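## Task

Pull the stand's spring pin, raise the post four holes (15.2 cm) higher and pin it there again. The post must never fall (a drop fails the task), and lowering it quickly can fail even while it is held. Then set the wooden block from the desk on the post's top plate, using one or both robots. At the end, release everything and move the robots away; no robot may tip over or be left leaning, and nothing counts that stays in place only because a robot is holding it.

## Robot and tools

Robots: two identical Hello Robot Stretch 4 units, r1 and r2. Each has an omni-wheel base, a lift that slides up a mast, one arm that telescopes forward, a three-joint wrist (yaw, pitch, roll) and a two-finger gripper. The robot is about 1.6 m tall, and its base rim lies within 0.23 m of the base origin. Cameras per robot: <r>_head_camera, <r>_head_left_camera, <r>_head_right_camera, <r>_wrist_camera.

Frames: each robot's base frame has its origin on the floor under the base centre, x ahead, y to the left, z up. hand_pose is a point between the open fingertips, given in that frame; with all wrist joints at 0 its axes line up with the base frame's, but the printed position may be a little off. The odometry frame is where the base frame sat when the scene began. Every robot reports in its own frames, so only images, lidar_m and wrist_depth_mm reveal where the robots stand relative to each other.

Tool execute_actions: arguments actions (a list holding exactly one action, or empty to just read state and pictures) and cameras (list of camera names, or "all"/null/omitted for all, [] for none). The action is an object keyed by "r1" and/or "r2". Under each key: "base", "joints" or both, optionally "pace" and "contact_limits"; or "end_of_arm" on its own. Everything in one action starts together.
- base: exactly one relative move from the base's current place, in metres or radians: translate_m (straight, positive forward, -2 to 2), strafe_m (sideways, positive left, -2 to 2) or rotate_rad (spin in place, positive counter-clockwise seen from above, -3.2 to 3.2). It counts from the base position in the latest reported state.
- joints: absolute targets by name, one number each: lift_m 0 to 1.2 m; arm_m 0 to 0.55 m extension; wrist_yaw_rad -1.134 to 4.276 (0 straight ahead, positive left, 3.14 folded back, above 3.4 the arm may block it); wrist_pitch_rad -1.117 to 4.259 (0 level, 1.57 pointing down); wrist_roll_rad -1.117 to 4.259 (0 fingers level, positive turns clockwise when viewed from behind the gripper); gripper_m -0.038 to 0.141 m fingertip gap (below 0 the tips squeeze each other). Done tolerances: 0.004 for lift, arm and gripper, 0.02 for yaw and roll, 0.05 for pitch. Targets past a range are clipped and flagged; other bad values or unknown keys reject the whole call.
- pace: "slow", "default", "fast" or "max" (base up to 0.1/0.3/0.4/0.6 m/s and 1/2/3/4 rad/s; slower with the lift above 0.2).
- contact_limits: {"arm_m": value from 0, lightest, to 0.75, hardest; 0.5 if omitted}, how firmly the arm may push before it halts.
- end_of_arm: "enable_torque" re-powers wrist or gripper motors that shut off.
Any single action runs at most 15 s. Parts you omit may still be driving toward an earlier target.

Tool wait: seconds from 0 to 10; nothing new is commanded; returns state and images. Tool zoom_image: camera name and region [x0, y0, x1, y1] in pixels of that camera's latest full image, at most 504 by 504, origin top-left. Tool finished_scene: scene number (1 or 2); ends that scene permanently after the last command has settled and reports whether the task succeeded, then gives the next task. Replying without any tool call ends all scenes.

Result lines: base_status and joint_status tell how each motion ended: done (for the base, wheels turned the full amount even if they slipped), off_target (stopped short, may still push), contact_stop_at_<key> (hit something; lift, arm or wheels go slack, a slack lift can sink), limit_stop_at_<name> (built-in limit; limit_stop_at_tilt means leaning over 6 degrees and lift, arm, wheels take no commands; limit_stop_at_own_body means the joint was about to hit the robot itself), time_out, torque_fault (wrist or gripper motor overloaded and went limp until enable_torque). on_its_own describes uncommanded things; its "held at" is the target held, not the position. lidar_m: 12 distances in metres, 30-degree sectors, first straight ahead then counter-clockwise (4th left, 7th behind, 10th right); "-" means nothing seen or closer than 0.25 m. wrist_depth_mm: 7x7 grid of median depths, 100 to 2000 mm. base_odometry comes from wheel turns only; a gap above about 0.1 rad between turned_by_wheels and turned_by_imu suggests a bump or slip. base_tilt gives forward and right lean in degrees with a fixed bias of up to 1.5. motor_effort is percent of maximum, positive toward higher joint values, peak in brackets; for wheel_0..2 positive turns the base right. Camera calibration (K, distortion, T_world_to_cam in each carrier's base frame) is given per camera and may be slightly off.

Gripping: command a gap smaller than the object; a clear effort change on gripper_m signals a firm grip, the reading alone does not. Tips pressing on a surface can jam; raise the lift. To unfold at the start, send lift_m 0.4 with wrist_yaw_rad 0.

Avoid: letting the unpinned post fall or lowering it quickly; bases touching each other (any further drive then presses hard and can end the run); two robots sharing a load, since their travel can differ by up to 3 cm per metre; driving or turning with over 1 kg held and arm_m above 0.2; strong pushes with a high gripper; tilted-up, rolled wrists that hit the body; dropping, slamming or knocking objects. Loose objects may get nudged occasionally.

Each tool is called after "Request:" in YAML: its name, and indented under it one key for each argument.

## Session

Request:
execute_actions:
  actions: []

Scene clock: 0.00 s.
r1.base_odometry: x=+0.000 y=+0.000 heading=+0.000 (m, m, rad; r1's odometry frame)
r1.turned_by_wheels: +0.000 (rad since the last result)
r1.turned_by_imu: +0.000 (rad since the last result)
r1.base_tilt: forward=-0.2 right=-0.4 (deg)
r1.lidar_m: 1.24 0.99 0.96 1.07 1.01 1.01 1.11 1.72 4.81 2.73 2.78 2.55
r1.base_status: not commanded
r1.joint_positions: lift_m=+0.216 arm_m=+0.001 wrist_yaw_rad=+3.149 wrist_pitch_rad=+0.003 wrist_roll_rad=+0.003 gripper_m=+0.057
r1.joint_status: not commanded
r1.motor_effort: lift_m=+19 arm_m=+0 wrist_yaw_rad=+0 wrist_pitch_rad=-5 wrist_roll_rad=+0 gripper_m=-3 wheel_0=+0 wheel_1=+0 wheel_2=+0 (%)
r1.hand_pose: x=-0.1177 y=+0.0852 z=+0.3934 quat_wxyz=(-0.004, -0.001, +0.002, +1.000) (m; r1's base frame)
r1.wrist_depth_mm: - 136 238 1430 1160 991 891 / - 111 136 1397 1182 991 866 / - 115 138 1336 1205 1008 878 / 135 135 190 1397 1138 991 866 / 213 - 1708 1366 1118 960 866 / 225 1464 189 1281 195 960 854 / 224 904 1042 133 1008 946 842
r2.base_odometry: x=+0.000 y=+0.000 heading=+0.000 (m, m, rad; r2's odometry frame)
r2.turned_by_wheels: +0.000 (rad since the last result)
r2.turned_by_imu: +0.000 (rad since the last result)
r2.base_tilt: forward=-0.3 right=+0.5 (deg)
r2.lidar_m: 2.84 2.75 3.33 1.20 1.21 2.84 2.34 1.50 1.35 1.38 1.73 2.79
r2.base_status: not commanded
r2.joint_positions: lift_m=+0.232 arm_m=+0.001 wrist_yaw_rad=+3.055 wrist_pitch_rad=+0.019 wrist_roll_rad=-0.014 gripper_m=+0.057
r2.joint_status: not commanded
r2.motor_effort: lift_m=+20 arm_m=+0 wrist_yaw_rad=+1 wrist_pitch_rad=-6 wrist_roll_rad=-1 gripper_m=-3 wheel_0=+0 wheel_1=-1 wheel_2=+1 (%)
r2.hand_pose: x=-0.1079 y=+0.1119 z=+0.4047 quat_wxyz=(+0.043, -0.010, -0.007, +0.999) (m; r2's base frame)
r2.wrist_depth_mm: - 144 - - - - - / - 133 - - - - - / - 131 211 - - - - / 120 143 - - - - - / 1464 1921 - - - - - / 1205 1430 201 1537 216 1661 1576 / 946 917 1042 139 1008 991 1060
pictures: r1_head_camera, r1_head_left_camera, r1_head_right_camera, r1_wrist_camera, r2_head_camera, r2_head_left_camera, r2_head_right_camera, r2_wrist_camera
Images, in order (width x height): r1_head_camera 420x560, r1_head_left_camera 420x672, r1_head_right_camera 420x672, r1_wrist_camera 616x392, r2_head_camera 420x560, r2_head_left_camera 420x672, r2_head_right_camera 420x672, r2_wrist_camera 616x392.

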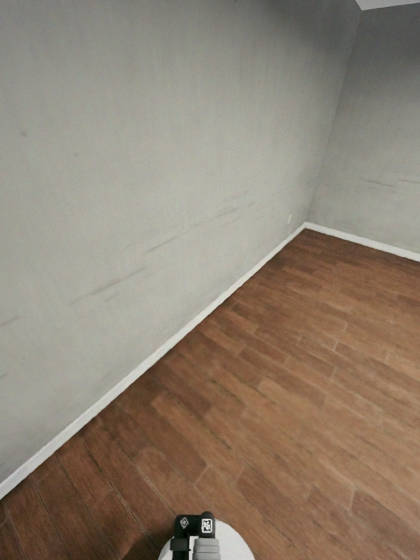

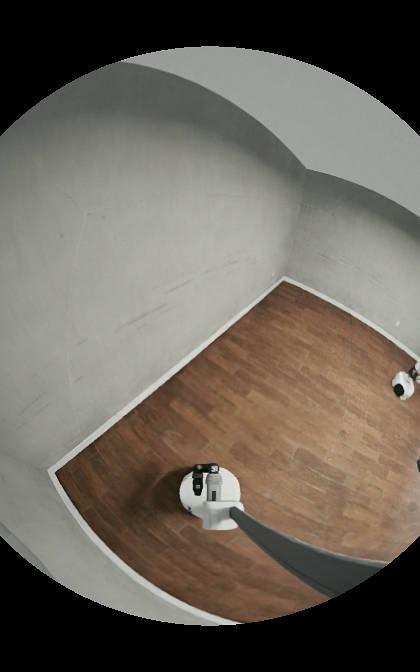

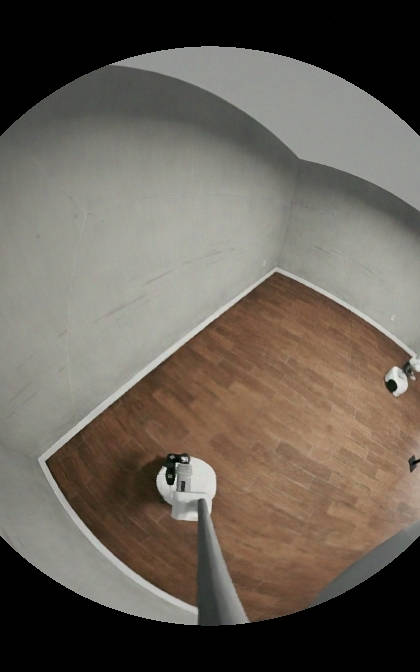

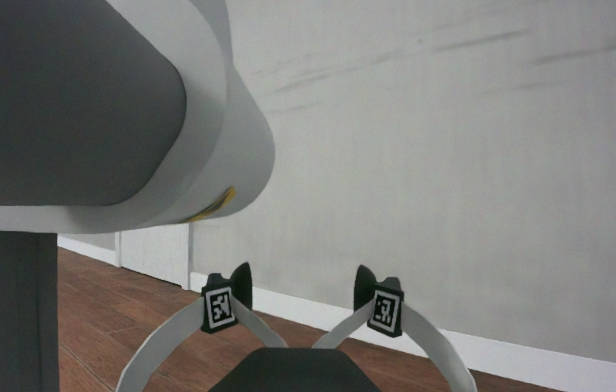

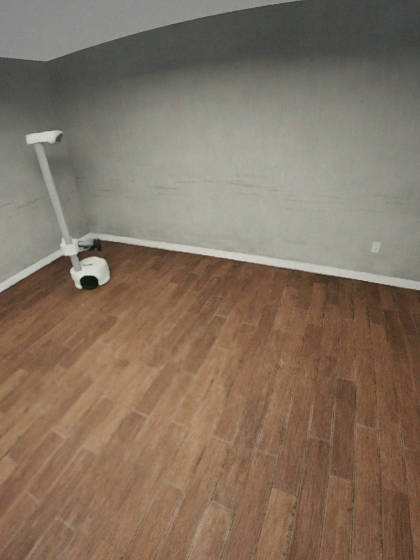

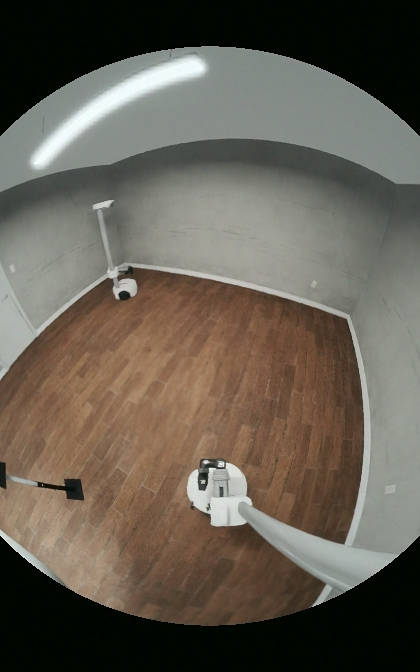

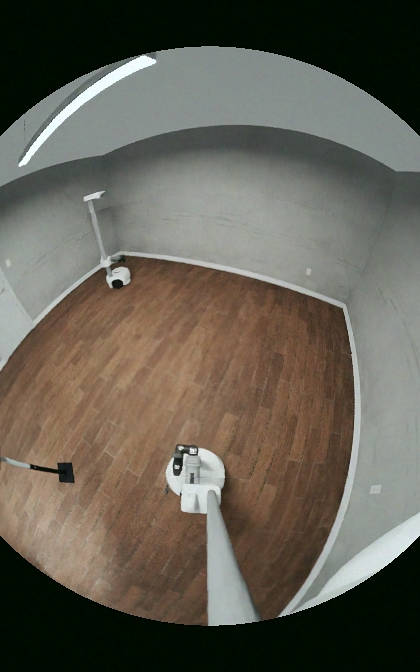

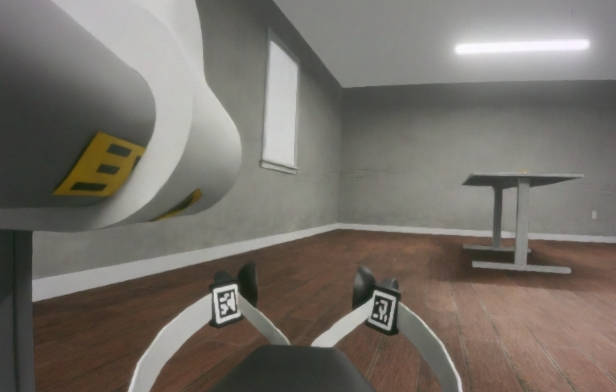

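Request:
execute_actions:
  actions:
    - {"r1":{"base":{"rotate_rad":-1.75},"joints":{"lift_m":0.5,"wrist_yaw_rad":0},"pace":"fast"},"r2":{"base":{"rotate_rad":1.8},"joints":{"lift_m":0.5,"wrist_yaw_rad":0},"pace":"fast"}}
  cameras: ["r1_head_camera","r2_head_camera","r2_wrist_camera","r1_wrist_camera"]

Scene clock: 3.13 s.
r1.base_odometry: x=+0.000 y=+0.000 heading=-1.750 (m, m, rad; r1's odometry frame)
r1.turned_by_wheels: -1.750 (rad since the last result)
r1.turned_by_imu: -1.729 (rad since the last result)
r1.base_tilt: forward=-0.2 right=-0.4 (deg)
r1.lidar_m: 2.73 2.74 3.71 1.41 1.03 0.95 1.02 1.05 1.01 1.05 1.43 3.71
r1.base_status: done
r1.joint_positions: lift_m=+0.500 arm_m=+0.001 wrist_yaw_rad=+0.000 wrist_pitch_rad=+0.003 wrist_roll_rad=+0.003 gripper_m=+0.057
r1.joint_status: all done
r1.motor_effort: lift_m=+21(23) arm_m=+0(0) wrist_yaw_rad=-1(5) wrist_pitch_rad=-5(7) wrist_roll_rad=+0(1) gripper_m=-4(2) wheel_0=+0(8) wheel_1=+0(7) wheel_2=+0(5) (%)
r1.hand_pose: x=+0.4600 y=-0.0873 z=+0.6772 quat_wxyz=(+1.000, +0.002, +0.001, +0.000) (m; r1's base frame)
r1.wrist_depth_mm: - - - - - - - / - - - - - - - / - - - - - - - / - - - - - - - / - - - - - - - / - - 189 - 195 - - / 1576 1464 1708 133 1618 1618 1661
r2.base_odometry: x=+0.000 y=+0.000 heading=+1.799 (m, m, rad; r2's odometry frame)
r2.turned_by_wheels: +1.799 (rad since the last result)
r2.turned_by_imu: +1.819 (rad since the last result)
r2.base_tilt: forward=-0.4 right=+0.6 (deg)
r2.lidar_m: 1.16 2.81 2.97 1.80 1.40 1.36 1.50 2.21 2.78 2.78 2.59 3.34
r2.base_status: done
r2.joint_positions: lift_m=+0.500 arm_m=+0.001 wrist_yaw_rad=+0.000 wrist_pitch_rad=+0.019 wrist_roll_rad=-0.014 gripper_m=+0.057
r2.joint_status: all done
r2.motor_effort: lift_m=+25(28) arm_m=+0(0) wrist_yaw_rad=+0(5) wrist_pitch_rad=-6(5) wrist_roll_rad=-1(1) gripper_m=-3(2) wheel_0=-5(11) wheel_1=-3(11) wheel_2=-1(11) (%)
r2.hand_pose: x=+0.4604 y=-0.0873 z=+0.6724 quat_wxyz=(+1.000, -0.007, +0.009, +0.000) (m; r2's base frame)
r2.wrist_depth_mm: - - - - - - - / - - - - - - - / - - - - - - - / - - - - - - - / - - - - - - - / - - 201 - 214 - - / 1499 1430 1576 139 1576 1618 1661
pictures: r1_head_camera, r1_wrist_camera, r2_head_camera, r2_wrist_camera
camera_calibration (this result's frames):
r1_wrist_camera: T_world_to_cam=[[0.00471812, -0.999591, 0.0282029, -0.111098], [0.0121071, -0.028144, -0.999531, 0.726995], [0.999916, 0.00505736, 0.0119694, -0.241715], [0, 0, 0, 1]] pos_world=[0.233417, -0.0893699, 0.73268]
r2_wrist_camera: T_world_to_cam=[[0.0337882, -0.99837, 0.0459889, -0.133173], [0.00794628, -0.0457453, -0.998922, 0.732044], [0.999397, 0.0341172, 0.00638768, -0.236692], [0, 0, 0, 1]] pos_world=[0.235232, -0.0913927, 0.738891]
Images, in order (width x height): r1_head_camera 420x560, r1_wrist_camera 616x392, r2_head_camera 420x560, r2_wrist_camera 616x392.

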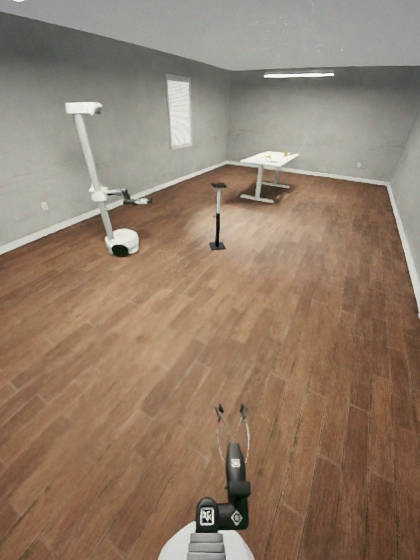

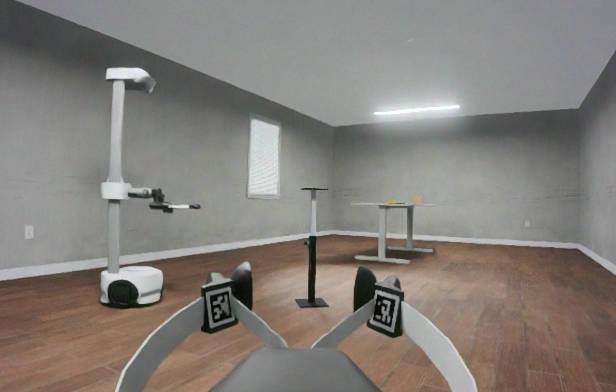

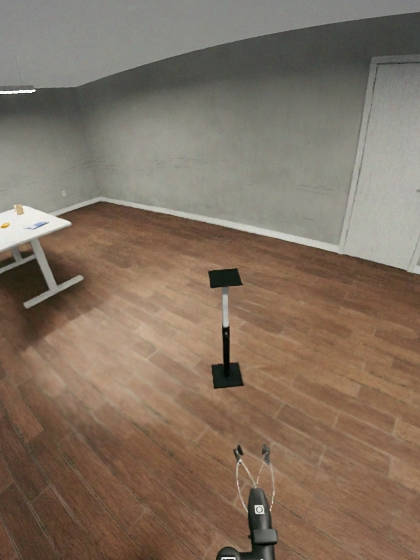

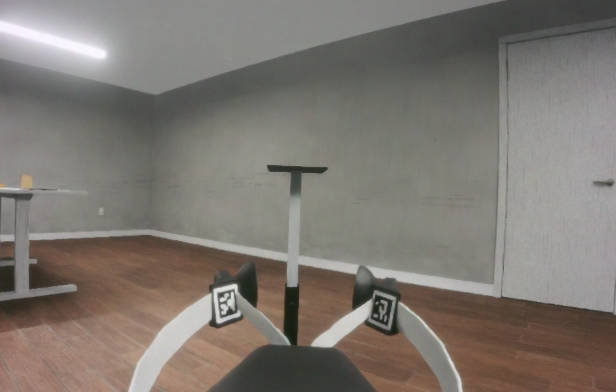

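Request:
zoom_image:
  camera: "r2_head_camera"
  region: [166, 250, 286, 400]

Request:
zoom_image:
  camera: "r1_wrist_camera"
  region: [260, 170, 460, 320]

Region (166, 250, 286, 400) of r2_head_camera's 420x560 image, scaled by 3.360, with more detail than that image has; it fills the left 403 columns of this view, and the rest is white.

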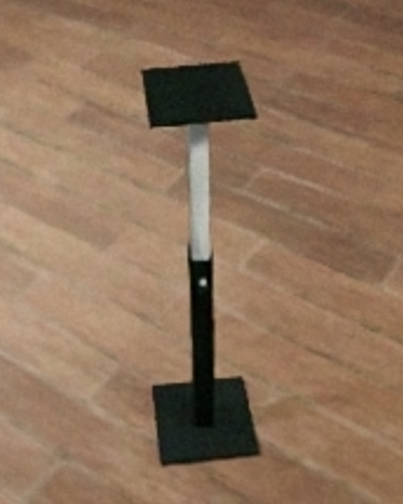

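Region (260, 170, 460, 320) of r1_wrist_camera's 616x392 image, scaled by 2.520; it fills the top 378 rows of this view, and the rest is white.

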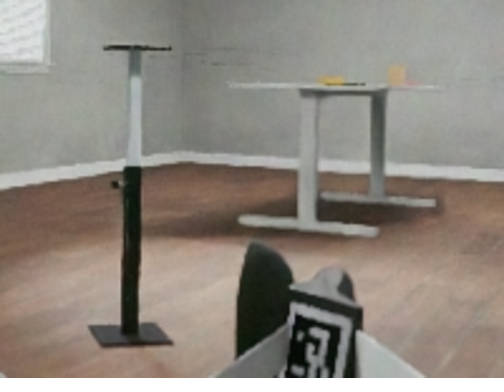

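Request:
execute_actions:
  actions:
    - {"r1":{"base":{"translate_m":2.0},"joints":{"lift_m":0.55,"gripper_m":0.12},"pace":"max"},"r2":{"base":{"translate_m":0.45},"joints":{"lift_m":0.26,"gripper_m":0.1},"pace":"fast"}}
  cameras: ["r1_head_camera","r2_head_camera","r2_wrist_camera","r1_wrist_camera"]

Scene clock: 10.40 s.
r1.base_odometry: x=-0.356 y=-1.968 heading=-1.750 (m, m, rad; r1's odometry frame)
r1.turned_by_wheels: +0.000 (rad since the last result)
r1.turned_by_imu: -0.006 (rad since the last result)
r1.base_tilt: forward=-0.1 right=-0.4 (deg)
r1.lidar_m: 0.76 0.73 0.88 2.82 2.83 2.69 2.78 2.06 1.91 2.00 2.74 2.85
r1.base_status: done
r1.joint_positions: lift_m=+0.550 arm_m=+0.001 wrist_yaw_rad=+0.000 wrist_pitch_rad=+0.003 wrist_roll_rad=+0.003 gripper_m=+0.120
r1.joint_status: all done
r1.motor_effort: lift_m=+20(25) arm_m=+0(0) wrist_yaw_rad=+0(1) wrist_pitch_rad=-4(6) wrist_roll_rad=+1(1) gripper_m=+2(4) wheel_0=+0(7) wheel_1=+0(7) wheel_2=+0(12) (%)
r1.hand_pose: x=+0.4600 y=-0.0874 z=+0.7273 quat_wxyz=(+1.000, +0.002, +0.001, +0.000) (m; r1's base frame)
r1.wrist_depth_mm: - - - - - - - / - - - - - - - / - - - - - - - / - - - - - - - / - - - - - - - / - - - - 210 - - / 1661 1661 1756 138 1863 1708 1808
r2.base_odometry: x=-0.102 y=+0.438 heading=+1.800 (m, m, rad; r2's odometry frame)
r2.turned_by_wheels: +0.001 (rad since the last result)
r2.turned_by_imu: -0.002 (rad since the last result)
r2.base_tilt: forward=-0.4 right=+0.7 (deg)
r2.lidar_m: 0.71 2.54 2.50 2.26 1.78 1.74 1.89 2.80 3.06 3.29 0.86 0.80
r2.base_status: done
r2.joint_positions: lift_m=+0.260 arm_m=+0.001 wrist_yaw_rad=+0.000 wrist_pitch_rad=+0.019 wrist_roll_rad=-0.014 gripper_m=+0.100
r2.joint_status: all done
r2.motor_effort: lift_m=+15(22) arm_m=+0(0) wrist_yaw_rad=+2(1) wrist_pitch_rad=-6(6) wrist_roll_rad=-1(3) gripper_m=-2(6) wheel_0=+5(10) wheel_1=+3(10) wheel_2=+2(16) (%)
r2.hand_pose: x=+0.4604 y=-0.0874 z=+0.4332 quat_wxyz=(+1.000, -0.007, +0.009, +0.000) (m; r2's base frame)
r2.wrist_depth_mm: - - - - - - - / - - - - - - - / - - - - - - - / - - - - - - - / - - - - - - - / 1397 1499 217 1499 204 1708 1708 / 991 976 1078 141 1060 1078 1118
pictures: r1_head_camera, r1_wrist_camera, r2_head_camera, r2_wrist_camera
camera_calibration (this result's frames):
r1_wrist_camera: T_world_to_cam=[[0.00441689, -0.999592, 0.0282031, -0.112461], [0.012158, -0.0281476, -0.99953, 0.777098], [0.999916, 0.00475771, 0.0120287, -0.242358], [0, 0, 0, 1]] pos_world=[0.233387, -0.0893885, 0.782819]
r2_wrist_camera: T_world_to_cam=[[0.0334834, -0.998381, 0.045987, -0.122121], [0.00787606, -0.0457478, -0.998922, 0.493153], [0.999408, 0.0338095, 0.00633151, -0.235141], [0, 0, 0, 1]] pos_world=[0.235207, -0.0914122, 0.499727]
Images, in order (width x height): r1_head_camera 420x560, r1_wrist_camera 616x392, r2_head_camera 420x560, r2_wrist_camera 616x392.

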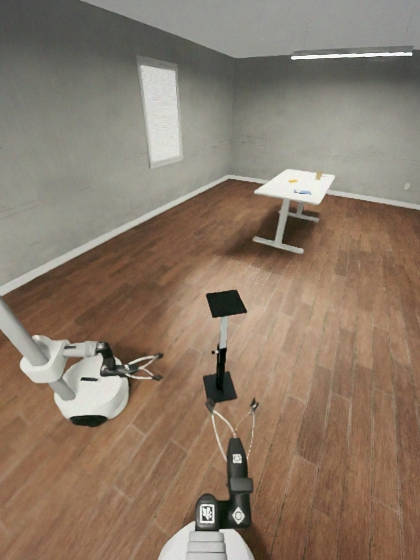

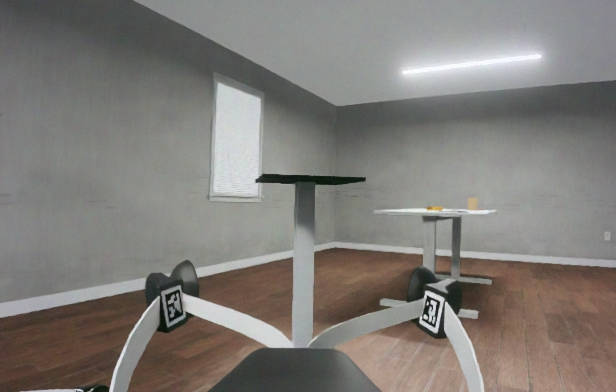

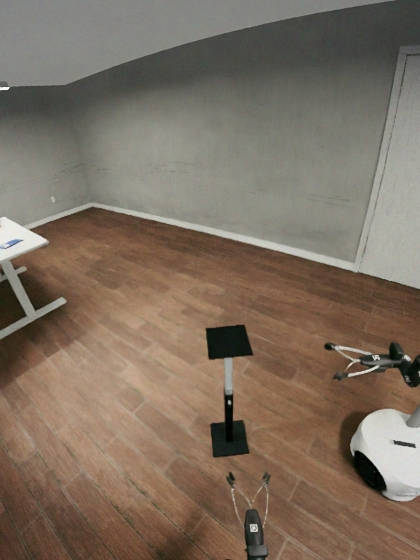

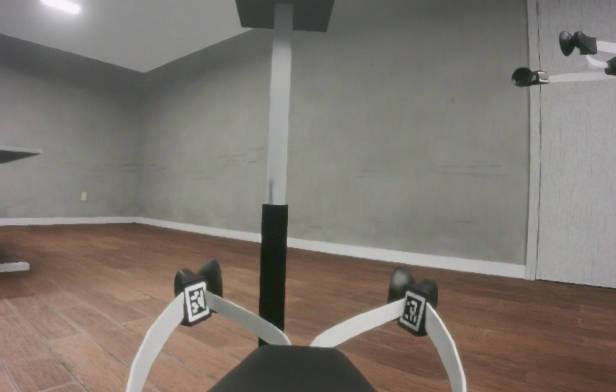

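Request:
execute_actions:
  actions:
    - {"r1":{"joints":{"arm_m":0.25,"lift_m":0.58}},"r2":{"base":{"strafe_m":0.06},"joints":{"arm_m":0.15}}}
  cameras: ["r1_head_camera","r2_head_camera","r2_wrist_camera","r1_wrist_camera"]

Request:
zoom_image:
  camera: "r1_head_camera"
  region: [140, 270, 300, 430]

Request:
zoom_image:
  camera: "r2_head_camera"
  region: [170, 310, 330, 480]

Scene clock: 13.73 s.
r1.base_odometry: x=-0.356 y=-1.968 heading=-1.750 (m, m, rad; r1's odometry frame)
r1.turned_by_wheels: +0.000 (rad since the last result)
r1.turned_by_imu: +0.000 (rad since the last result)
r1.base_tilt: forward=-0.1 right=-0.3 (deg)
r1.lidar_m: 0.75 0.78 0.96 2.86 2.86 2.70 2.82 2.07 1.89 2.01 2.74 2.82
r1.base_status: not commanded
r1.joint_positions: lift_m=+0.580 arm_m=+0.249 wrist_yaw_rad=+0.000 wrist_pitch_rad=+0.003 wrist_roll_rad=+0.003 gripper_m=+0.120
r1.joint_status: all done
r1.motor_effort: lift_m=+21(23) arm_m=+7(6) wrist_yaw_rad=+0(0) wrist_pitch_rad=-6(4) wrist_roll_rad=+0(0) gripper_m=+0(1) wheel_0=+0(1) wheel_1=+0(0) wheel_2=-1(0) (%)
r1.hand_pose: x=+0.7082 y=-0.0874 z=+0.7572 quat_wxyz=(+1.000, +0.002, +0.001, +0.000) (m; r1's base frame)
r1.wrist_depth_mm: - - - - - - - / - - - - - - - / - - - - - - - / - - - - - - - / - - - - - - - / - - - 384 210 - - / 1756 1708 1983 138 1921 1756 1863
r2.base_odometry: x=-0.160 y=+0.425 heading=+1.800 (m, m, rad; r2's odometry frame)
r2.turned_by_wheels: +0.000 (rad since the last result)
r2.turned_by_imu: +0.000 (rad since the last result)
r2.base_tilt: forward=-0.3 right=+0.8 (deg)
r2.lidar_m: 0.73 2.48 2.46 2.23 1.73 1.71 1.84 2.73 3.09 3.34 0.89 0.74
r2.base_status: done
r2.joint_positions: lift_m=+0.260 arm_m=+0.148 wrist_yaw_rad=+0.000 wrist_pitch_rad=+0.019 wrist_roll_rad=-0.014 gripper_m=+0.100
r2.joint_status: all done
r2.motor_effort: lift_m=+14(15) arm_m=+9(9) wrist_yaw_rad=+1(2) wrist_pitch_rad=-6(7) wrist_roll_rad=-1(2) gripper_m=-3(4) wheel_0=-2(12) wheel_1=+3(12) wheel_2=+0(1) (%)
r2.hand_pose: x=+0.6078 y=-0.0874 z=+0.4333 quat_wxyz=(+1.000, -0.007, +0.009, +0.000) (m; r2's base frame)
r2.wrist_depth_mm: - - - - - - - / - - - - - - - / - - - - - - - / - - - - - - - / - - - - - - - / 1430 1464 217 410 204 1661 1661 / 991 976 1078 141 1078 1060 1118
pictures: r1_head_camera, r1_wrist_camera, r2_head_camera, r2_wrist_camera
camera_calibration (this result's frames):
r1_wrist_camera: T_world_to_cam=[[0.00449456, -0.999592, 0.0282034, -0.114432], [0.0122424, -0.0281466, -0.999529, 0.803896], [0.999915, 0.00483772, 0.0121109, -0.490972], [0, 0, 0, 1]] pos_world=[0.481603, -0.0893835, 0.812691]
r2_wrist_camera: T_world_to_cam=[[0.0335574, -0.998378, 0.0459906, -0.127082], [0.00798502, -0.0457472, -0.998921, 0.491957], [0.999405, 0.0338884, 0.00643691, -0.382513], [0, 0, 0, 1]] pos_world=[0.382621, -0.0914072, 0.499733]
Images, in order (width x height): r1_head_camera 420x560, r1_wrist_camera 616x392, r2_head_camera 420x560, r2_wrist_camera 616x392.

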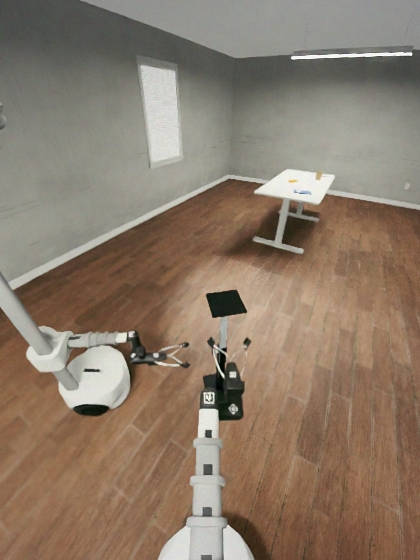

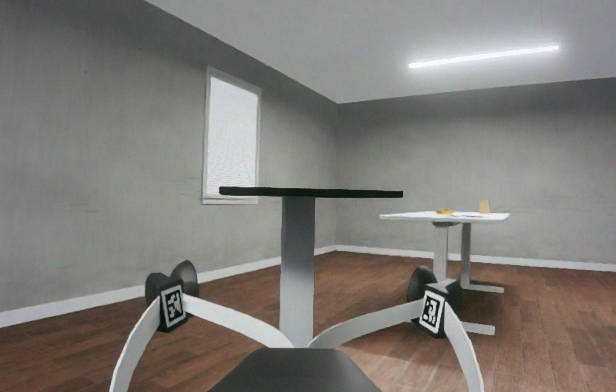

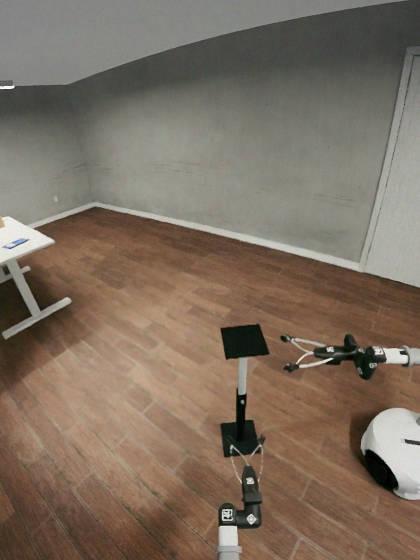

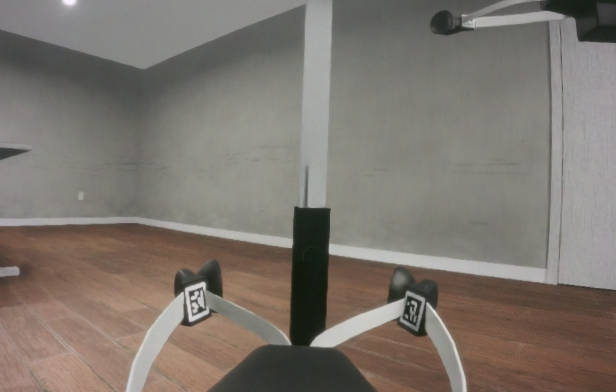

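Region (140, 270, 300, 430) of r1_head_camera's 420x560 image, scaled by 3.150, with more detail than that image has.

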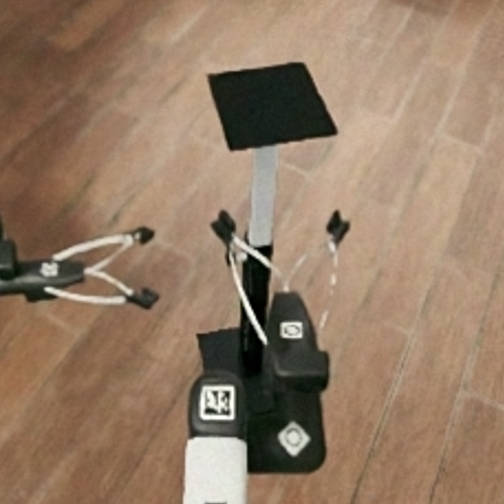

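Region (170, 310, 330, 480) of r2_head_camera's 420x560 image, scaled by 2.965, with more detail than that image has; it fills the left 474 columns of this view, and the rest is white.

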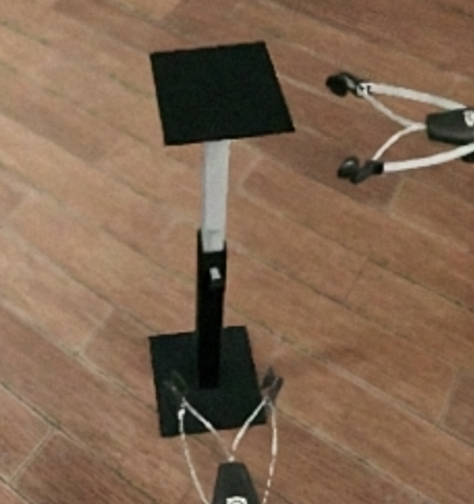

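Request:
zoom_image:
  camera: "r2_wrist_camera"
  region: [250, 150, 370, 350]

Request:
execute_actions:
  actions:
    - {"r1":{"base":{"strafe_m":-0.059},"joints":{"arm_m":0.40,"wrist_yaw_rad":0.23}},"r2":{"joints":{"arm_m":0.24,"gripper_m":0.08}}}
  cameras: ["r1_head_camera","r2_head_camera","r2_wrist_camera","r1_wrist_camera"]

Request:
zoom_image:
  camera: "r1_head_camera"
  region: [140, 270, 300, 430]

Request:
zoom_image:
  camera: "r2_head_camera"
  region: [190, 340, 310, 460]

Region (250, 150, 370, 350) of r2_wrist_camera's 616x392 image, scaled by 2.520; it fills the left 302 columns of this view, and the rest is white.

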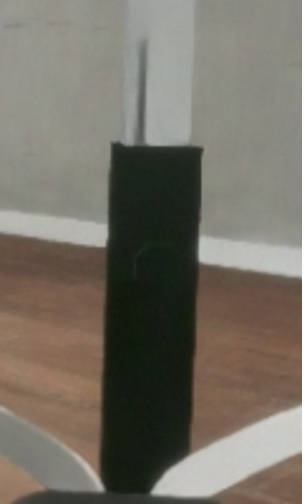

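Scene clock: 17.83 s.
r1.base_odometry: x=-0.414 y=-1.957 heading=-1.750 (m, m, rad; r1's odometry frame)
r1.turned_by_wheels: +0.000 (rad since the last result)
r1.turned_by_imu: +0.000 (rad since the last result)
r1.base_tilt: forward=-0.1 right=-0.4 (deg)
r1.lidar_m: 0.79 0.79 0.96 2.89 2.88 2.73 2.84 2.02 1.84 1.96 2.68 2.82
r1.base_status: done
r1.joint_positions: lift_m=+0.580 arm_m=+0.399 wrist_yaw_rad=+0.230 wrist_pitch_rad=+0.003 wrist_roll_rad=+0.003 gripper_m=+0.120
r1.joint_status: all done
r1.motor_effort: lift_m=+21(21) arm_m=+7(7) wrist_yaw_rad=+0(4) wrist_pitch_rad=-4(6) wrist_roll_rad=+0(0) gripper_m=+0(1) wheel_0=+0(6) wheel_1=+2(7) wheel_2=+0(1) (%)
r1.hand_pose: x=+0.8705 y=-0.0193 z=+0.7572 quat_wxyz=(+0.993, +0.002, +0.002, +0.115) (m; r1's base frame)
r1.wrist_depth_mm: - - - - - - - / - - - - - - - / - - - - - - - / - - - 216 - - - / - - - 215 - - - / - - - 214 211 - - / 1808 1708 1921 138 1983 1808 1863
r2.base_odometry: x=-0.160 y=+0.425 heading=+1.800 (m, m, rad; r2's odometry frame)
r2.turned_by_wheels: +0.000 (rad since the last result)
r2.turned_by_imu: -0.001 (rad since the last result)
r2.base_tilt: forward=-0.3 right=+0.7 (deg)
r2.lidar_m: 0.71 2.50 2.47 2.23 1.73 1.71 1.83 2.75 3.10 3.34 0.95 0.79
r2.base_status: not commanded
r2.joint_positions: lift_m=+0.260 arm_m=+0.238 wrist_yaw_rad=+0.000 wrist_pitch_rad=+0.019 wrist_roll_rad=-0.014 gripper_m=+0.080
r2.joint_status: all done
r2.motor_effort: lift_m=+15(15) arm_m=+9(6) wrist_yaw_rad=+2(2) wrist_pitch_rad=-6(6) wrist_roll_rad=-1(2) gripper_m=-2(2) wheel_0=-2(2) wheel_1=+3(3) wheel_2=+0(0) (%)
r2.hand_pose: x=+0.6978 y=-0.0874 z=+0.4333 quat_wxyz=(+1.000, -0.007, +0.009, +0.000) (m; r2's base frame)
r2.wrist_depth_mm: - - - - - - - / - - - - - - - / - - - - - - - / - - - - - - - / - - - - - - - / 1397 1499 200 319 203 1708 1708 / 991 960 1098 139 1078 1060 1118
pictures: r1_head_camera, r1_wrist_camera, r2_head_camera, r2_wrist_camera
camera_calibration (this result's frames):
r1_wrist_camera: T_world_to_cam=[[0.232194, -0.97226, 0.0282033, -0.244824], [0.0183294, -0.0246169, -0.999529, 0.798592], [0.972497, 0.232602, 0.012105, -0.625345], [0, 0, 0, 1]] pos_world=[0.650355, -0.0729171, 0.812691]
r2_wrist_camera: T_world_to_cam=[[0.0335133, -0.99838, 0.045991, -0.130084], [0.00799515, -0.0457476, -0.998921, 0.491234], [0.999406, 0.0338449, 0.00644904, -0.472462], [0, 0, 0, 1]] pos_world=[0.472613, -0.0914099, 0.499734]
Images, in order (width x height): r1_head_camera 420x560, r1_wrist_camera 616x392, r2_head_camera 420x560, r2_wrist_camera 616x392.

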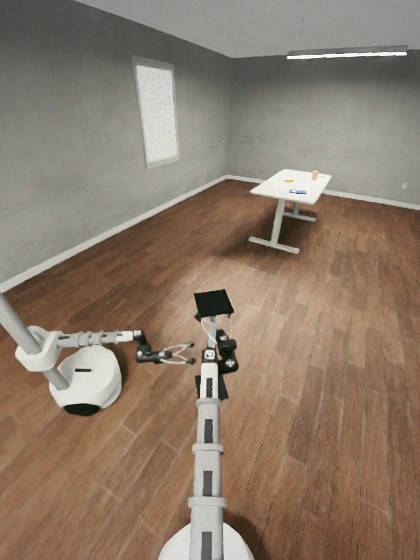

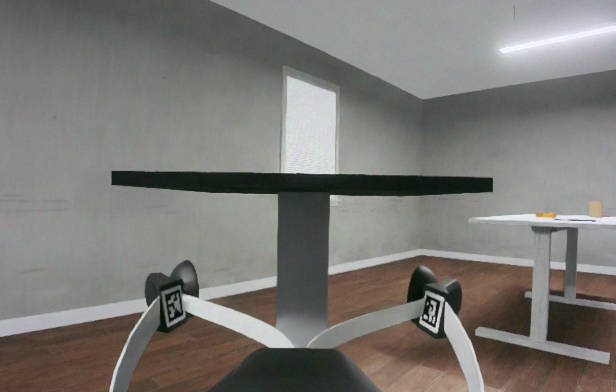

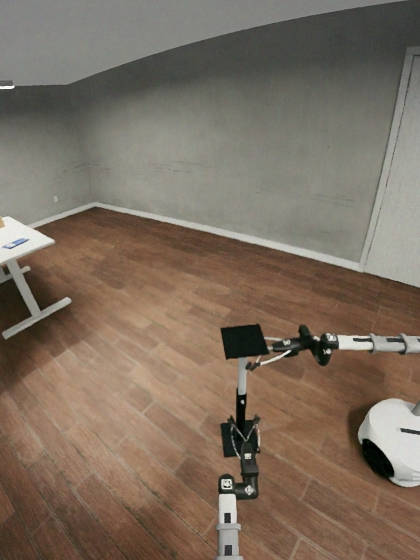

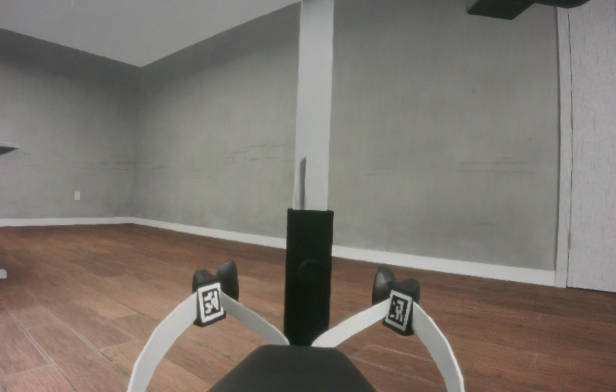

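Region (140, 270, 300, 430) of r1_head_camera's 420x560 image, scaled by 3.150, with more detail than that image has.

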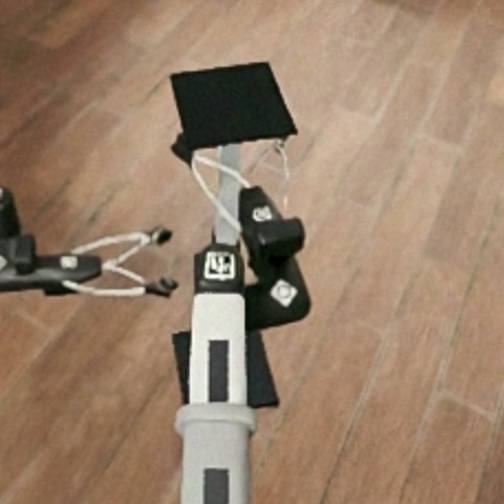

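Region (190, 340, 310, 460) of r2_head_camera's 420x560 image, scaled by 4.200, with more detail than that image has.

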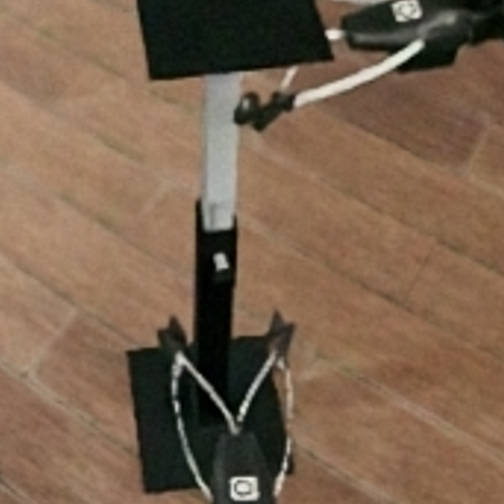

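Request:
execute_actions:
  actions:
    - {"r1":{"joints":{"arm_m":0.41,"gripper_m":0.0}},"r2":{"joints":{"arm_m":0.295,"gripper_m":0.06}}}
  cameras: ["r2_head_camera","r2_wrist_camera","r1_wrist_camera"]

Request:
zoom_image:
  camera: "r2_head_camera"
  region: [190, 340, 310, 460]

Request:
zoom_image:
  camera: "r2_wrist_camera"
  region: [200, 200, 420, 350]

Scene clock: 21.00 s.
r1.base_odometry: x=-0.414 y=-1.958 heading=-1.749 (m, m, rad; r1's odometry frame)
r1.turned_by_wheels: +0.001 (rad since the last result)
r1.turned_by_imu: +0.000 (rad since the last result)
r1.base_tilt: forward=-0.1 right=-0.3 (deg)
r1.lidar_m: 0.78 0.83 0.96 2.90 2.87 2.74 2.81 2.01 1.86 1.96 2.66 2.83
r1.base_status: not commanded
r1.joint_positions: lift_m=+0.580 arm_m=+0.410 wrist_yaw_rad=+0.235 wrist_pitch_rad=+0.003 wrist_roll_rad=+0.003 gripper_m=+0.001
r1.joint_status: all done
r1.on_its_own: wrist_yaw_rad is at rest, and its effort (-14) is outside its rest range (-13 to +13)
r1.motor_effort: lift_m=+21(21) arm_m=+3(7) wrist_yaw_rad=-14(14) wrist_pitch_rad=-5(7) wrist_roll_rad=+1(1) gripper_m=-23(24) wheel_0=+2(2) wheel_1=+2(2) wheel_2=+6(6) (%)
r1.hand_pose: x=+0.8814 y=-0.0179 z=+0.7571 quat_wxyz=(+0.993, +0.002, +0.002, +0.117) (m; r1's base frame)
r1.wrist_depth_mm: - - - - - - - / - - - - - - - / - - - - - - - / - - - 202 - - - / - - - 202 - - - / - - 184 202 184 - - / 1708 1661 1808 176 1808 1708 1756
r2.base_odometry: x=-0.160 y=+0.425 heading=+1.800 (m, m, rad; r2's odometry frame)
r2.turned_by_wheels: +0.000 (rad since the last result)
r2.turned_by_imu: -0.001 (rad since the last result)
r2.base_tilt: forward=-0.3 right=+0.6 (deg)
r2.lidar_m: 0.71 2.49 2.47 2.23 1.74 1.71 1.84 2.76 3.11 3.36 0.96 0.79
r2.base_status: not commanded
r2.joint_positions: lift_m=+0.260 arm_m=+0.293 wrist_yaw_rad=+0.000 wrist_pitch_rad=+0.019 wrist_roll_rad=-0.014 gripper_m=+0.060
r2.joint_status: all done
r2.motor_effort: lift_m=+15(15) arm_m=+9(12) wrist_yaw_rad=+1(1) wrist_pitch_rad=-6(6) wrist_roll_rad=-1(1) gripper_m=-2(2) wheel_0=-2(2) wheel_1=+3(3) wheel_2=+0(0) (%)
r2.hand_pose: x=+0.7528 y=-0.0874 z=+0.4333 quat_wxyz=(+1.000, -0.007, +0.009, +0.000) (m; r2's base frame)
r2.wrist_depth_mm: - - - - - - - / - - - 273 - - - / - - - - - - - / - - - - - - - / - - - 263 - - - / 1397 1464 199 262 208 1661 1618 / 991 976 1078 139 1060 1042 1118
pictures: r1_wrist_camera, r2_head_camera, r2_wrist_camera
camera_calibration (this result's frames):
r1_wrist_camera: T_world_to_cam=[[0.236907, -0.971123, 0.0282024, -0.250058], [0.0181954, -0.0245886, -0.999532, 0.798475], [0.971362, 0.23731, 0.0118448, -0.634956], [0, 0, 0, 1]] pos_world=[0.661484, -0.0725222, 0.812675]
r2_wrist_camera: T_world_to_cam=[[0.0334892, -0.99838, 0.0459911, -0.131916], [0.00799683, -0.0457477, -0.998921, 0.490794], [0.999407, 0.0338208, 0.00645182, -0.527424], [0, 0, 0, 1]] pos_world=[0.527604, -0.0914115, 0.499734]
Images, in order (width x height): r1_wrist_camera 616x392, r2_head_camera 420x560, r2_wrist_camera 616x392.

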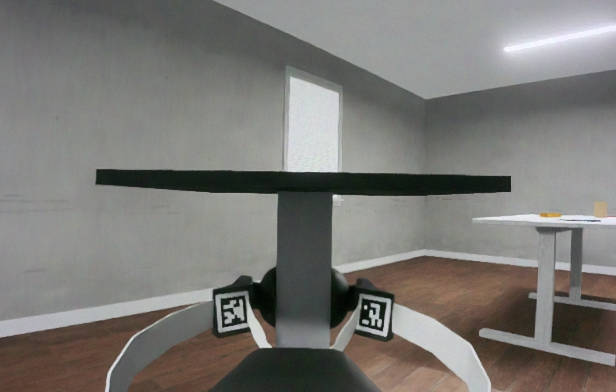

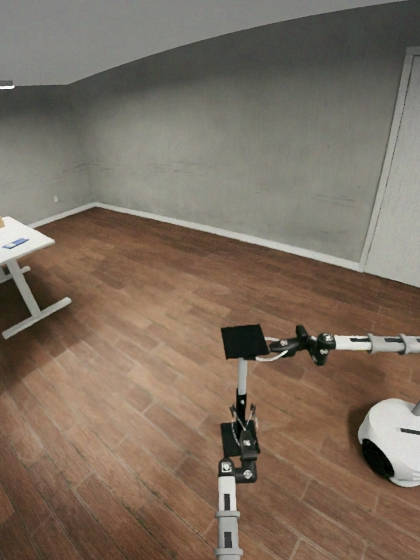

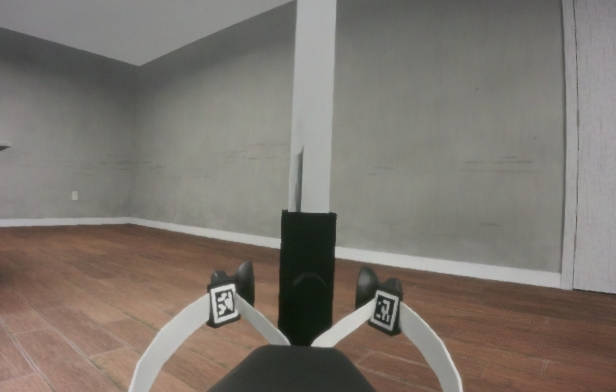

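Region (190, 340, 310, 460) of r2_head_camera's 420x560 image, scaled by 4.200, with more detail than that image has.

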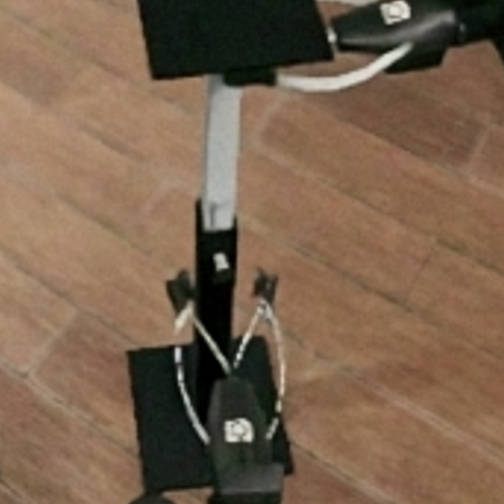

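Region (200, 200, 420, 350) of r2_wrist_camera's 616x392 image, scaled by 2.291; it fills the top 344 rows of this view, and the rest is white.

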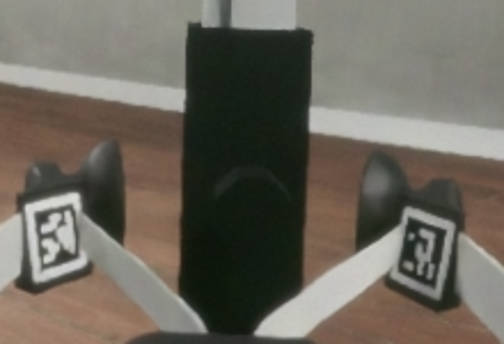

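Request:
execute_actions:
  actions:
    - {"r1":{"joints":{"wrist_yaw_rad":0.245,"gripper_m":-0.015}},"r2":{"joints":{"arm_m":0.311}}}
  cameras: []

Request:
execute_actions:
  actions:
    - {"r2":{"joints":{"gripper_m":0.0}}}
  cameras: ["r2_head_camera","r2_wrist_camera"]

Request:
zoom_image:
  camera: "r2_head_camera"
  region: [200, 370, 290, 460]

Scene clock: 22.90 s.
r1.base_odometry: x=-0.414 y=-1.958 heading=-1.750 (m, m, rad; r1's odometry frame)
r1.turned_by_wheels: +0.000 (rad since the last result)
r1.turned_by_imu: +0.000 (rad since the last result)
r1.base_tilt: forward=-0.1 right=-0.2 (deg)
r1.lidar_m: 0.78 0.83 0.95 2.90 2.87 2.72 2.81 1.99 1.88 1.96 2.67 2.84
r1.base_status: not commanded
r1.joint_positions: lift_m=+0.580 arm_m=+0.410 wrist_yaw_rad=+0.248 wrist_pitch_rad=+0.003 wrist_roll_rad=+0.003 gripper_m=-0.014
r1.joint_status: all done
r1.motor_effort: lift_m=+21(21) arm_m=+1(3) wrist_yaw_rad=-8(11) wrist_pitch_rad=-6(6) wrist_roll_rad=+1(1) gripper_m=-27(26) wheel_0=+0(2) wheel_1=+0(2) wheel_2=+7(7) (%)
r1.hand_pose: x=+0.8818 y=-0.0139 z=+0.7571 quat_wxyz=(+0.992, +0.002, +0.002, +0.124) (m; r1's base frame)
r1.wrist_depth_mm: - - - - - - - / - - - - - - - / - - - - - - - / - - - 200 - - - / - - - 201 - - - / - - 180 200 180 - - / 1708 1618 1808 135 1808 1661 1808
r2.base_odometry: x=-0.160 y=+0.425 heading=+1.800 (m, m, rad; r2's odometry frame)
r2.turned_by_wheels: +0.000 (rad since the last result)
r2.turned_by_imu: +0.000 (rad since the last result)
r2.base_tilt: forward=-0.3 right=+0.5 (deg)
r2.lidar_m: 0.71 2.50 2.47 2.24 1.73 1.70 1.88 2.76 3.10 3.34 0.95 0.80
r2.base_status: not commanded
r2.joint_positions: lift_m=+0.260 arm_m=+0.309 wrist_yaw_rad=+0.000 wrist_pitch_rad=+0.019 wrist_roll_rad=-0.014 gripper_m=+0.060
r2.joint_status: all done
r2.motor_effort: lift_m=+15(15) arm_m=+9(8) wrist_yaw_rad=+2(1) wrist_pitch_rad=-6(6) wrist_roll_rad=-1(3) gripper_m=-2(0) wheel_0=-2(2) wheel_1=+3(3) wheel_2=+0(0) (%)
r2.hand_pose: x=+0.7688 y=-0.0874 z=+0.4333 quat_wxyz=(+1.000, -0.007, +0.009, +0.000) (m; r2's base frame)
r2.wrist_depth_mm: - - - 257 - - - / - - - 256 - - - / - - - - - - - / - - - - - - - / - - - 248 - - - / 1366 1499 200 245 208 1661 1661 / 1008 960 1078 140 1078 1060 1118
pictures: none
No camera images: the call's "cameras" was empty. Leave "cameras" out to get every camera's image.

Scene clock: 24.30 s.
r1.base_odometry: x=-0.414 y=-1.958 heading=-1.749 (m, m, rad; r1's odometry frame)
r1.turned_by_wheels: +0.000 (rad since the last result)
r1.turned_by_imu: +0.000 (rad since the last result)
r1.base_tilt: forward=-0.1 right=-0.3 (deg)
r1.lidar_m: 0.78 0.81 0.95 2.90 2.88 2.73 2.82 2.02 1.85 1.97 2.65 2.82
r1.base_status: not commanded
r1.joint_positions: lift_m=+0.580 arm_m=+0.410 wrist_yaw_rad=+0.248 wrist_pitch_rad=+0.003 wrist_roll_rad=+0.003 gripper_m=-0.014
r1.joint_status: not commanded
r1.motor_effort: lift_m=+21(21) arm_m=+1(1) wrist_yaw_rad=-8(8) wrist_pitch_rad=-6(8) wrist_roll_rad=+1(0) gripper_m=-26(28) wheel_0=+0(0) wheel_1=+0(0) wheel_2=+7(7) (%)
r1.hand_pose: x=+0.8818 y=-0.0139 z=+0.7571 quat_wxyz=(+0.992, +0.002, +0.002, +0.124) (m; r1's base frame)
r1.wrist_depth_mm: - - - - - - - / - - - - - - - / - - - - - - - / - - - 201 - - - / - - - 200 - - - / - - 181 199 181 - - / 1756 1576 1808 135 1808 1708 1808
r2.base_odometry: x=-0.160 y=+0.425 heading=+1.800 (m, m, rad; r2's odometry frame)
r2.turned_by_wheels: +0.000 (rad since the last result)
r2.turned_by_imu: +0.000 (rad since the last result)
r2.base_tilt: forward=-0.2 right=+0.7 (deg)
r2.lidar_m: 0.71 2.49 2.45 2.20 1.75 1.71 1.84 2.76 3.11 3.35 0.95 0.80
r2.base_status: not commanded
r2.joint_positions: lift_m=+0.260 arm_m=+0.310 wrist_yaw_rad=+0.001 wrist_pitch_rad=+0.019 wrist_roll_rad=-0.014 gripper_m=+0.001
r2.joint_status: all done
r2.motor_effort: lift_m=+15(15) arm_m=+6(9) wrist_yaw_rad=-1(6) wrist_pitch_rad=-5(6) wrist_roll_rad=+0(0) gripper_m=-21(26) wheel_0=-2(2) wheel_1=+3(3) wheel_2=+0(0) (%)
r2.hand_pose: x=+0.7694 y=-0.0872 z=+0.4333 quat_wxyz=(+1.000, -0.007, +0.009, +0.000) (m; r2's base frame)
r2.wrist_depth_mm: - - - 256 - - - / - - - 256 - - - / - - - - - - - / - - - - - - - / - - - 248 - - - / 1430 1499 190 210 190 1708 1708 / 991 931 1098 145 1060 1060 1138
pictures: r2_head_camera, r2_wrist_camera
camera_calibration (this result's frames):
r2_wrist_camera: T_world_to_cam=[[0.034108, -0.99836, 0.0459875, -0.132765], [0.00792586, -0.0457426, -0.998922, 0.490696], [0.999387, 0.0344357, 0.00635267, -0.543889], [0, 0, 0, 1]] pos_world=[0.544195, -0.0913726, 0.499728]
Images, in order (width x height): r2_head_camera 420x560, r2_wrist_camera 616x392.

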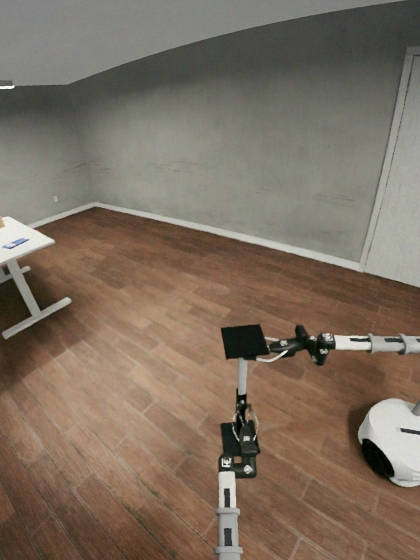

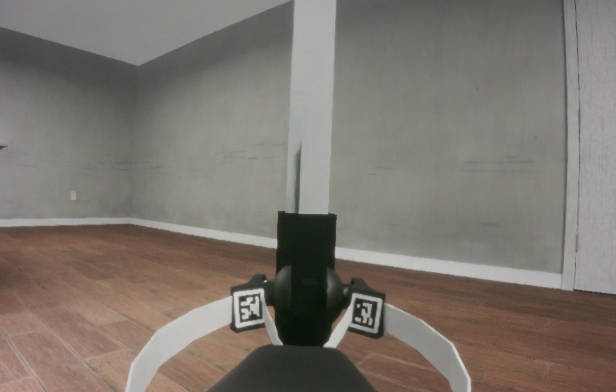

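Region (200, 370, 290, 460) of r2_head_camera's 420x560 image, scaled by 5.600, with more detail than that image has.

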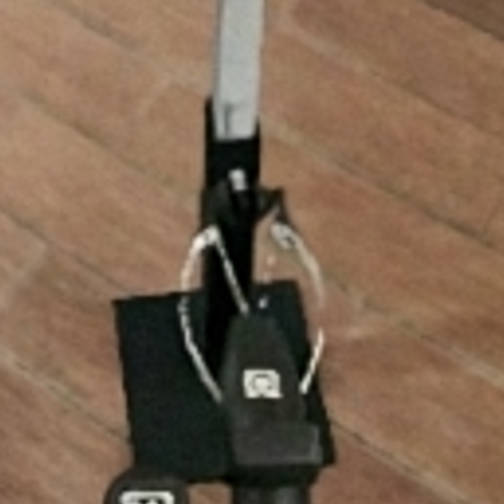

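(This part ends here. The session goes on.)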